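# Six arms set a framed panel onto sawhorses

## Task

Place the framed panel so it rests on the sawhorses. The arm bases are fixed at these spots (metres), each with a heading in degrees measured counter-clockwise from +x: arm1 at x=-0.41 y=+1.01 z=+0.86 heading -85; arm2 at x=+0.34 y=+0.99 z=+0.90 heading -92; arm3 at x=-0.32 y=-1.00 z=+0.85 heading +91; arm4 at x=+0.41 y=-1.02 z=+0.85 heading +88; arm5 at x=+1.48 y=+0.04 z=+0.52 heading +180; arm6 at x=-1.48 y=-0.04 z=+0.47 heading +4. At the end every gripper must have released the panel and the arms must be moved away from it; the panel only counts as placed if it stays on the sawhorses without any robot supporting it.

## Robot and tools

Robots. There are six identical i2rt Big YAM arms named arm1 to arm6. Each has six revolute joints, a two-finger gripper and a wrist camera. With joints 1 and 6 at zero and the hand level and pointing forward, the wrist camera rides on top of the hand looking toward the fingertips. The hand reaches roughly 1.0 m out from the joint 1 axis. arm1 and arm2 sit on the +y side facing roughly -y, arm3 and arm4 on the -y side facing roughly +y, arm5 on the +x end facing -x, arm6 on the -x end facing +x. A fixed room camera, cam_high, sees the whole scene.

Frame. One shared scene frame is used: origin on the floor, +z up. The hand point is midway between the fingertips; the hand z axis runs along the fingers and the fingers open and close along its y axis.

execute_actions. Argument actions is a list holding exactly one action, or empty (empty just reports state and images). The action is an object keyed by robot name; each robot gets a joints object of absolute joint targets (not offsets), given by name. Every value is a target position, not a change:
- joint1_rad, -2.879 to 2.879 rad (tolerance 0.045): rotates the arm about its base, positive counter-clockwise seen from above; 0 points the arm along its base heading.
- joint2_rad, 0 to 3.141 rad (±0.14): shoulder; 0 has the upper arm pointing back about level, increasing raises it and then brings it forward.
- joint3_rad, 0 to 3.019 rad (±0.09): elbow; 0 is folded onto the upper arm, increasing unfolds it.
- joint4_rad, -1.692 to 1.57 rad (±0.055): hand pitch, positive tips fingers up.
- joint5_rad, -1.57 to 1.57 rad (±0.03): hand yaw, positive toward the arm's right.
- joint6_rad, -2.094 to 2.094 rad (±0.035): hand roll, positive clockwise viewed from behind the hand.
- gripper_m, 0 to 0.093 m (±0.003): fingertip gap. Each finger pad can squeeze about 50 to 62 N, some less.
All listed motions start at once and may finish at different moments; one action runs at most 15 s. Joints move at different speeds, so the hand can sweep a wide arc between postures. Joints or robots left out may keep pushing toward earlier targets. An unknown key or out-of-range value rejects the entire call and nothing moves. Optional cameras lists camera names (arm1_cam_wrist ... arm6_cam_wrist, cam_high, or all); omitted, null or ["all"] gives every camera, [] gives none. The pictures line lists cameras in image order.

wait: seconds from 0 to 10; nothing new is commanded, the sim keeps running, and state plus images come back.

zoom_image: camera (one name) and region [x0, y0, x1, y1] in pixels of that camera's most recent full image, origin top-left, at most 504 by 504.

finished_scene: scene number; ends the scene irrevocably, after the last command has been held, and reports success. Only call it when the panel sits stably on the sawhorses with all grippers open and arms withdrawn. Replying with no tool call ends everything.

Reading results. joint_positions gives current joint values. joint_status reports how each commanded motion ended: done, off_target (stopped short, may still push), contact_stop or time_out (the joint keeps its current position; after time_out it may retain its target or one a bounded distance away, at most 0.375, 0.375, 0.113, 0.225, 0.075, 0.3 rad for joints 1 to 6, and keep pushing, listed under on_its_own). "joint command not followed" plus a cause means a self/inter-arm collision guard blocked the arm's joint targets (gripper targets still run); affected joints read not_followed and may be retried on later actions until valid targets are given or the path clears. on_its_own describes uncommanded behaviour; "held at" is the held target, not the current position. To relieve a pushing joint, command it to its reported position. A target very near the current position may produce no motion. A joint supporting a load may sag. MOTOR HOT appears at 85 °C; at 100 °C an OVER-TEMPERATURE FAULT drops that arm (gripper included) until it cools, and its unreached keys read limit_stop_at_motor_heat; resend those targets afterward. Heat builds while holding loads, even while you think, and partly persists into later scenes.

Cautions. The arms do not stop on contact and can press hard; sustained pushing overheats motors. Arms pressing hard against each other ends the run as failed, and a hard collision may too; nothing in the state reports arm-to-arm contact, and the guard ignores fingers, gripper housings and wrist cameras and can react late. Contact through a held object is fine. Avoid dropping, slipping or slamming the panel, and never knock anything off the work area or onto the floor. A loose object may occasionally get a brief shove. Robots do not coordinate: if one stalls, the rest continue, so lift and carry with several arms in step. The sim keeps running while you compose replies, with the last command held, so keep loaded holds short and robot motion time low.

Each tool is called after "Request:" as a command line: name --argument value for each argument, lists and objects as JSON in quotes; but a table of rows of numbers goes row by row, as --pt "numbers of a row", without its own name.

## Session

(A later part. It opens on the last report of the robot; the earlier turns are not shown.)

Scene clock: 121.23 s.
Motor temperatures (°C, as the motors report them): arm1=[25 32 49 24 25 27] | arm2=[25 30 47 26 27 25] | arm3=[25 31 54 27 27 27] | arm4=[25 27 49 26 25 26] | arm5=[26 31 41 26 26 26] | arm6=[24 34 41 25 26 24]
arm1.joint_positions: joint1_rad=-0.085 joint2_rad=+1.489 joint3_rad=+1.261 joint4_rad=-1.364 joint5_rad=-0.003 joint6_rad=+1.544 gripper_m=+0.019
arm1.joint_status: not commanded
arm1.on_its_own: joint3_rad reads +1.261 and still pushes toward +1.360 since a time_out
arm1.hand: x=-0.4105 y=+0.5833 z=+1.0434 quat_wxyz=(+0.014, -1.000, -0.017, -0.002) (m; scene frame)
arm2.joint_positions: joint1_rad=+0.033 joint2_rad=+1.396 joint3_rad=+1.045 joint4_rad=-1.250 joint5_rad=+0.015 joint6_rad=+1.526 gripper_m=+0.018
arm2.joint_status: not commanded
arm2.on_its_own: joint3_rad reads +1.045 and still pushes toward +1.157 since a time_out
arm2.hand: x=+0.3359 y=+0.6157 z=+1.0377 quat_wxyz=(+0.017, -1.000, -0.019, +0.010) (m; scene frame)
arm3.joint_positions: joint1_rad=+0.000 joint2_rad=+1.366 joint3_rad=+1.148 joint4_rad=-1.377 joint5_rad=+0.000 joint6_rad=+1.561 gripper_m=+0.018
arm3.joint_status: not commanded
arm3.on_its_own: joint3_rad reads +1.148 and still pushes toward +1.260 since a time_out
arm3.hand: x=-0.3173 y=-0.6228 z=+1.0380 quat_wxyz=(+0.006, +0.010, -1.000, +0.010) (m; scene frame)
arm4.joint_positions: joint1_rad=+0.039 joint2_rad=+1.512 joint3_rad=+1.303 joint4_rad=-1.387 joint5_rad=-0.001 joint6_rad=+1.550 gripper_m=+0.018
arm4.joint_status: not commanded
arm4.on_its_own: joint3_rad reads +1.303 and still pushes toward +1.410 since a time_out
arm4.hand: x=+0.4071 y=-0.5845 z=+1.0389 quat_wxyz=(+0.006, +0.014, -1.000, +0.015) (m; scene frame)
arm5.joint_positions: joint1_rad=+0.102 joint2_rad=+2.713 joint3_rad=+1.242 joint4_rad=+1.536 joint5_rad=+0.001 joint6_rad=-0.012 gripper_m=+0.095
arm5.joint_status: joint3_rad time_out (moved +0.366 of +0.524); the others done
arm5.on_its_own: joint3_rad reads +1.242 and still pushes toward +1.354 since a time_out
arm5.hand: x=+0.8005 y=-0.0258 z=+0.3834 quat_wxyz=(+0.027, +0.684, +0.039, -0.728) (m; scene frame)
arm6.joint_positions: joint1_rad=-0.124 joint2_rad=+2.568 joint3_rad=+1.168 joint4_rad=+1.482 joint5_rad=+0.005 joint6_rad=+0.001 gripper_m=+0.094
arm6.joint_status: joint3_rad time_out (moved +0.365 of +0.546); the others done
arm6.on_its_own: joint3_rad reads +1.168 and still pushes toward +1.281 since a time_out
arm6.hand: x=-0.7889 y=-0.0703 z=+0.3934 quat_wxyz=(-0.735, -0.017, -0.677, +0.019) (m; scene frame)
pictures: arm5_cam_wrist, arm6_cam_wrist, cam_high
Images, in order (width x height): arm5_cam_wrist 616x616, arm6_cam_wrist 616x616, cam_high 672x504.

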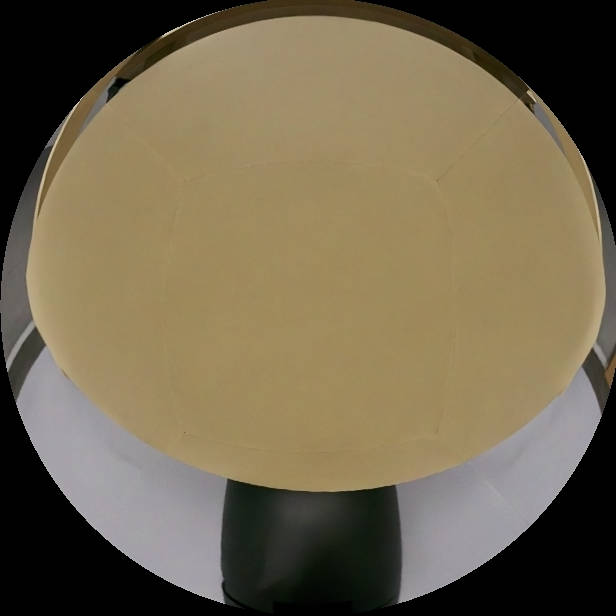

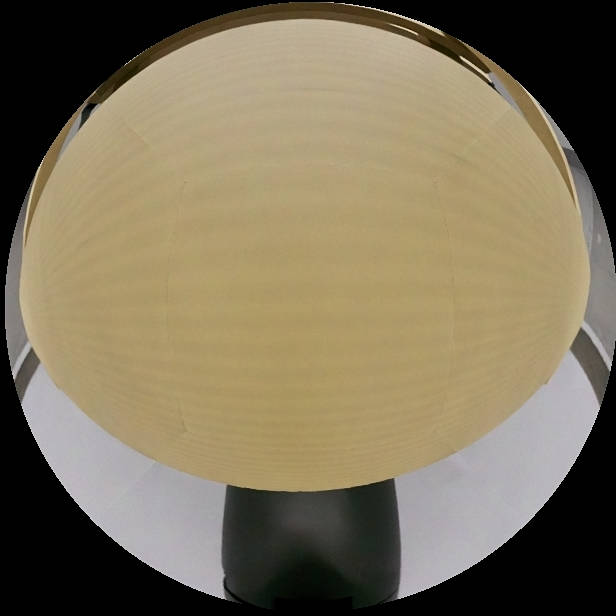

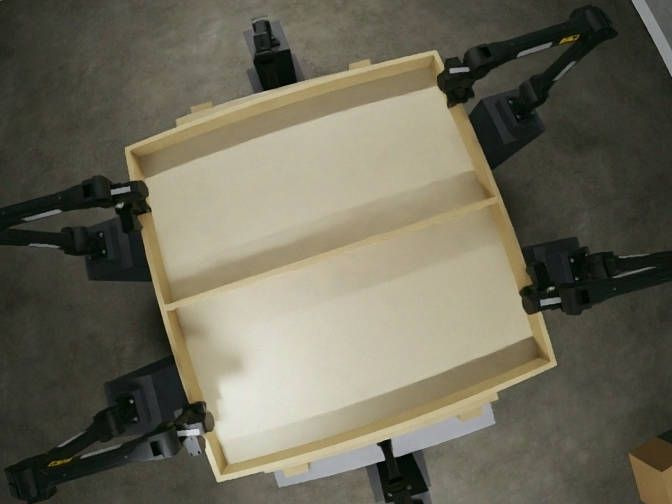

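Request:
execute_actions --actions '[{"arm5":{"joints":{"joint1_rad":0.07,"joint2_rad":2.78,"joint3_rad":2.05,"joint4_rad":1.0}},"arm6":{"joints":{"joint1_rad":-0.07,"joint2_rad":2.68,"joint3_rad":1.98,"joint4_rad":0.97}}}]' --cameras '[]'

Scene clock: 127.23 s.
Motor temperatures (°C, as the motors report them): arm1=[25 32 49 24 25 27] | arm2=[25 30 47 26 27 25] | arm3=[25 31 54 27 27 27] | arm4=[25 27 50 26 25 26] | arm5=[26 32 41 26 26 26] | arm6=[24 35 42 25 26 24]
arm1.joint_positions: joint1_rad=-0.085 joint2_rad=+1.489 joint3_rad=+1.261 joint4_rad=-1.364 joint5_rad=-0.003 joint6_rad=+1.544 gripper_m=+0.019
arm1.joint_status: not commanded
arm1.on_its_own: joint3_rad reads +1.261 and still pushes toward +1.360 since a time_out
arm1.hand: x=-0.4105 y=+0.5833 z=+1.0434 quat_wxyz=(+0.014, -1.000, -0.017, -0.002) (m; scene frame)
arm2.joint_positions: joint1_rad=+0.033 joint2_rad=+1.396 joint3_rad=+1.045 joint4_rad=-1.250 joint5_rad=+0.015 joint6_rad=+1.526 gripper_m=+0.018
arm2.joint_status: not commanded
arm2.on_its_own: joint3_rad reads +1.045 and still pushes toward +1.157 since a time_out
arm2.hand: x=+0.3359 y=+0.6157 z=+1.0377 quat_wxyz=(+0.017, -1.000, -0.019, +0.010) (m; scene frame)
arm3.joint_positions: joint1_rad=+0.000 joint2_rad=+1.366 joint3_rad=+1.148 joint4_rad=-1.377 joint5_rad=+0.000 joint6_rad=+1.561 gripper_m=+0.018
arm3.joint_status: not commanded
arm3.on_its_own: joint3_rad reads +1.148 and still pushes toward +1.260 since a time_out
arm3.hand: x=-0.3173 y=-0.6228 z=+1.0380 quat_wxyz=(+0.006, +0.010, -1.000, +0.010) (m; scene frame)
arm4.joint_positions: joint1_rad=+0.039 joint2_rad=+1.512 joint3_rad=+1.303 joint4_rad=-1.387 joint5_rad=-0.001 joint6_rad=+1.550 gripper_m=+0.018
arm4.joint_status: not commanded
arm4.on_its_own: joint3_rad reads +1.303 and still pushes toward +1.410 since a time_out
arm4.hand: x=+0.4071 y=-0.5845 z=+1.0389 quat_wxyz=(+0.006, +0.014, -1.000, +0.015) (m; scene frame)
arm5.joint_positions: joint1_rad=+0.096 joint2_rad=+2.873 joint3_rad=+1.907 joint4_rad=+1.041 joint5_rad=+0.001 joint6_rad=-0.012 gripper_m=+0.095
arm5.joint_status: joint3_rad time_out (moved +0.666 of +0.808); the others done
arm5.on_its_own: joint3_rad reads +1.907 and still pushes toward +2.020 since a time_out
arm5.hand: x=+0.6113 y=-0.0386 z=+0.3905 quat_wxyz=(+0.025, +0.681, +0.037, -0.731) (m; scene frame)
arm6.joint_positions: joint1_rad=-0.132 joint2_rad=+2.748 joint3_rad=+1.816 joint4_rad=+1.021 joint5_rad=+0.008 joint6_rad=+0.032 gripper_m=+0.094
arm6.joint_status: joint1_rad time_out (moved -0.008 of +0.054); joint3_rad time_out (moved +0.647 of +0.812); the others done
arm6.on_its_own: joint1_rad reads -0.132 and still pushes toward -0.070 since a time_out; joint3_rad reads +1.816 and still pushes toward +1.928 since a time_out
arm6.hand: x=-0.6062 y=-0.0866 z=+0.3986 quat_wxyz=(-0.738, -0.031, -0.674, +0.012) (m; scene frame)
pictures: none
No camera images: the call's "cameras" was empty. Leave "cameras" out to get every camera's image.

Request:
execute_actions --actions '[{"arm1":{"joints":{"joint2_rad":1.53,"joint3_rad":1.17,"joint4_rad":-1.21}},"arm2":{"joints":{"joint2_rad":1.46,"joint3_rad":0.98,"joint4_rad":-1.1}},"arm3":{"joints":{"joint2_rad":1.39,"joint3_rad":1.03,"joint4_rad":-1.21}},"arm4":{"joints":{"joint2_rad":1.54,"joint3_rad":1.19,"joint4_rad":-1.22}},"arm5":{"joints":{"joint2_rad":2.62,"joint3_rad":1.1,"joint4_rad":1.55}},"arm6":{"joints":{"joint2_rad":2.48,"joint3_rad":1.0,"joint4_rad":1.5}}}]' --cameras '["arm5_cam_wrist","arm6_cam_wrist"]'

Scene clock: 134.27 s.
Motor temperatures (°C, as the motors report them): arm1=[25 32 49 24 25 27] | arm2=[25 30 47 26 27 25] | arm3=[25 31 53 27 27 27] | arm4=[25 27 50 26 25 26] | arm5=[26 33 41 26 26 26] | arm6=[24 36 41 25 26 24]
arm1.joint_positions: joint1_rad=-0.084 joint2_rad=+1.522 joint3_rad=+1.165 joint4_rad=-1.226 joint5_rad=-0.004 joint6_rad=+1.541 gripper_m=+0.019
arm1.joint_status: all done
arm1.hand: x=-0.4100 y=+0.5832 z=+0.9948 quat_wxyz=(+0.009, -1.000, -0.018, -0.003) (m; scene frame)
arm2.joint_positions: joint1_rad=+0.031 joint2_rad=+1.442 joint3_rad=+0.971 joint4_rad=-1.124 joint5_rad=+0.006 joint6_rad=+1.524 gripper_m=+0.018
arm2.joint_status: all done
arm2.hand: x=+0.3364 y=+0.6149 z=+0.9953 quat_wxyz=(+0.014, -1.000, -0.019, +0.006) (m; scene frame)
arm3.joint_positions: joint1_rad=+0.001 joint2_rad=+1.388 joint3_rad=+1.045 joint4_rad=-1.238 joint5_rad=-0.001 joint6_rad=+1.562 gripper_m=+0.018
arm3.joint_status: all done
arm3.hand: x=-0.3185 y=-0.6236 z=+0.9925 quat_wxyz=(+0.006, +0.011, -1.000, +0.002) (m; scene frame)
arm4.joint_positions: joint1_rad=+0.039 joint2_rad=+1.517 joint3_rad=+1.202 joint4_rad=-1.250 joint5_rad=-0.004 joint6_rad=+1.554 gripper_m=+0.018
arm4.joint_status: all done
arm4.hand: x=+0.4061 y=-0.5855 z=+0.9998 quat_wxyz=(+0.007, +0.012, -1.000, -0.001) (m; scene frame)
arm5.joint_positions: joint1_rad=+0.070 joint2_rad=+2.624 joint3_rad=+1.098 joint4_rad=+1.534 joint5_rad=-0.002 joint6_rad=+0.016 gripper_m=+0.095
arm5.joint_status: all done
arm5.hand: x=+0.8289 y=-0.0031 z=+0.4010 quat_wxyz=(+0.025, +0.705, +0.020, -0.708) (m; scene frame)
arm6.joint_positions: joint1_rad=-0.068 joint2_rad=+2.485 joint3_rad=+0.996 joint4_rad=+1.483 joint5_rad=+0.004 joint6_rad=-0.014 gripper_m=+0.094
arm6.joint_status: all done
arm6.on_its_own: joint1_rad moved +0.064 to your old target -0.070
arm6.hand: x=-0.8345 y=-0.0325 z=+0.3964 quat_wxyz=(-0.705, +0.007, -0.709, +0.004) (m; scene frame)
pictures: arm5_cam_wrist, arm6_cam_wrist
Images, in order (width x height): arm5_cam_wrist 616x616, arm6_cam_wrist 616x616.

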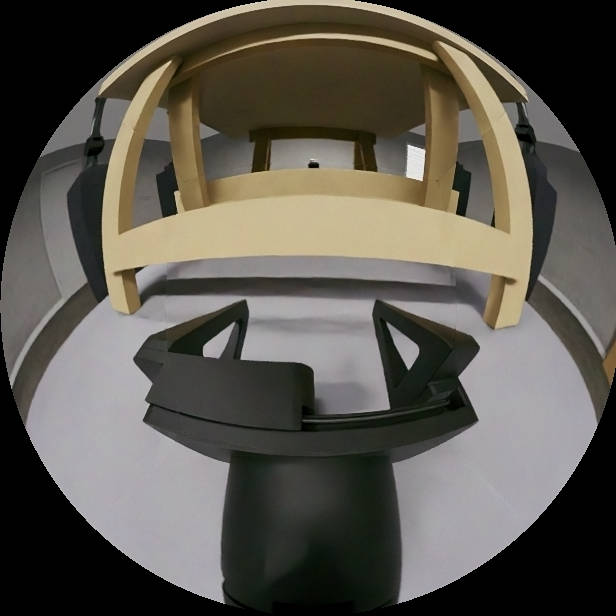

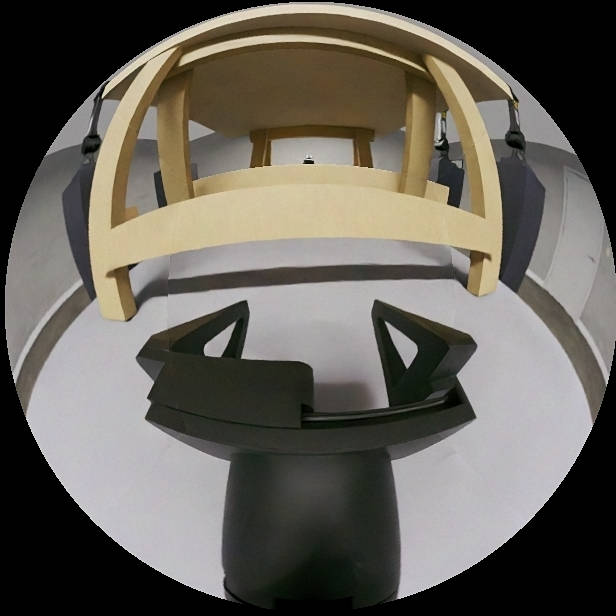

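Request:
execute_actions --actions '[{"arm1":{"joints":{"gripper_m":0.07}},"arm2":{"joints":{"gripper_m":0.07}},"arm3":{"joints":{"gripper_m":0.07}},"arm4":{"joints":{"gripper_m":0.07}},"arm5":{"joints":{"joint2_rad":2.1,"joint3_rad":0.5}},"arm6":{"joints":{"joint2_rad":2.0,"joint3_rad":0.45}}}]' --cameras '[]'

Request:
execute_actions --actions '[{"arm1":{"joints":{"joint2_rad":0.8}},"arm2":{"joints":{"joint2_rad":0.8}},"arm3":{"joints":{"joint2_rad":0.8}},"arm4":{"joints":{"joint2_rad":0.8}}}]' --cameras '[]'

Request:
finished_scene --scene 2

Scene clock: 141.80 s.
Motor temperatures (°C, as the motors report them): arm1=[25 32 46 24 25 27] | arm2=[25 29 43 26 27 25] | arm3=[25 31 48 27 27 27] | arm4=[25 27 46 26 25 26] | arm5=[26 32 38 26 26 26] | arm6=[24 35 38 25 26 24]
arm1.joint_positions: joint1_rad=-0.084 joint2_rad=+1.520 joint3_rad=+1.165 joint4_rad=-1.220 joint5_rad=-0.002 joint6_rad=+1.558 gripper_m=+0.070
arm1.joint_status: all done
arm1.hand: x=-0.4104 y=+0.5817 z=+0.9954 quat_wxyz=(+0.005, -1.000, -0.010, -0.002) (m; scene frame)
arm2.joint_positions: joint1_rad=+0.031 joint2_rad=+1.442 joint3_rad=+0.971 joint4_rad=-1.118 joint5_rad=+0.002 joint6_rad=+1.555 gripper_m=+0.070
arm2.joint_status: all done
arm2.hand: x=+0.3370 y=+0.6133 z=+0.9952 quat_wxyz=(+0.010, -1.000, -0.004, +0.004) (m; scene frame)
arm3.joint_positions: joint1_rad=+0.001 joint2_rad=+1.386 joint3_rad=+1.045 joint4_rad=-1.219 joint5_rad=-0.001 joint6_rad=+1.562 gripper_m=+0.070
arm3.joint_status: all done
arm3.hand: x=-0.3185 y=-0.6190 z=+0.9933 quat_wxyz=(+0.006, +0.011, -1.000, -0.008) (m; scene frame)
arm4.joint_positions: joint1_rad=+0.039 joint2_rad=+1.517 joint3_rad=+1.202 joint4_rad=-1.234 joint5_rad=-0.004 joint6_rad=+1.558 gripper_m=+0.070
arm4.joint_status: all done
arm4.hand: x=+0.4061 y=-0.5816 z=+0.9998 quat_wxyz=(+0.007, +0.010, -1.000, -0.009) (m; scene frame)
arm5.joint_positions: joint1_rad=+0.070 joint2_rad=+2.094 joint3_rad=+0.499 joint4_rad=+1.542 joint5_rad=-0.002 joint6_rad=+0.016 gripper_m=+0.095
arm5.joint_status: all done
arm5.hand: x=+0.9695 y=+0.0044 z=+0.5520 quat_wxyz=(+0.024, +0.727, +0.020, -0.686) (m; scene frame)
arm6.joint_positions: joint1_rad=-0.068 joint2_rad=+2.005 joint3_rad=+0.449 joint4_rad=+1.488 joint5_rad=+0.004 joint6_rad=-0.014 gripper_m=+0.094
arm6.joint_status: all done
arm6.hand: x=-0.9812 y=-0.0336 z=+0.5177 quat_wxyz=(-0.683, +0.008, -0.731, +0.004) (m; scene frame)
pictures: none
No camera images: the call's "cameras" was empty. Leave "cameras" out to get every camera's image.

Scene clock: 143.33 s.
Motor temperatures (°C, as the motors report them): arm1=[25 31 45 24 25 27] | arm2=[25 29 42 26 27 25] | arm3=[25 31 48 27 27 27] | arm4=[25 27 45 26 25 26] | arm5=[26 32 37 26 26 26] | arm6=[24 35 37 25 26 24]
arm1.joint_positions: joint1_rad=-0.084 joint2_rad=+0.792 joint3_rad=+1.162 joint4_rad=-1.219 joint5_rad=-0.002 joint6_rad=+1.558 gripper_m=+0.070
arm1.joint_status: all done
arm1.hand: x=-0.4114 y=+0.6848 z=+1.2642 quat_wxyz=(-0.351, -0.936, -0.009, -0.001) (m; scene frame)
arm2.joint_positions: joint1_rad=+0.031 joint2_rad=+0.787 joint3_rad=+0.971 joint4_rad=-1.116 joint5_rad=+0.002 joint6_rad=+1.555 gripper_m=+0.070
arm2.joint_status: all done
arm2.hand: x=+0.3390 y=+0.6644 z=+1.2189 quat_wxyz=(-0.313, -0.950, -0.004, +0.008) (m; scene frame)
arm3.joint_positions: joint1_rad=+0.001 joint2_rad=+0.787 joint3_rad=+1.036 joint4_rad=-1.216 joint5_rad=-0.001 joint6_rad=+1.562 gripper_m=+0.070
arm3.joint_status: all done
arm3.hand: x=-0.3155 y=-0.6893 z=+1.1894 quat_wxyz=(+0.006, +0.009, -0.954, -0.300) (m; scene frame)
arm4.joint_positions: joint1_rad=+0.039 joint2_rad=+0.789 joint3_rad=+1.178 joint4_rad=-1.226 joint5_rad=-0.004 joint6_rad=+1.559 gripper_m=+0.070
arm4.joint_status: all done
arm4.hand: x=+0.4096 y=-0.6971 z=+1.2614 quat_wxyz=(+0.006, +0.007, -0.934, -0.357) (m; scene frame)
arm5.joint_positions: joint1_rad=+0.070 joint2_rad=+2.094 joint3_rad=+0.499 joint4_rad=+1.542 joint5_rad=-0.002 joint6_rad=+0.016 gripper_m=+0.095
arm5.joint_status: not commanded
arm5.hand: x=+0.9695 y=+0.0044 z=+0.5520 quat_wxyz=(+0.024, +0.727, +0.020, -0.686) (m; scene frame)
arm6.joint_positions: joint1_rad=-0.068 joint2_rad=+2.005 joint3_rad=+0.449 joint4_rad=+1.488 joint5_rad=+0.004 joint6_rad=-0.014 gripper_m=+0.094
arm6.joint_status: not commanded
arm6.hand: x=-0.9812 y=-0.0336 z=+0.5177 quat_wxyz=(-0.683, +0.008, -0.731, +0.004) (m; scene frame)
pictures: none
No camera images: the call's "cameras" was empty. Leave "cameras" out to get every camera's image.

The scene is finished: the task was done.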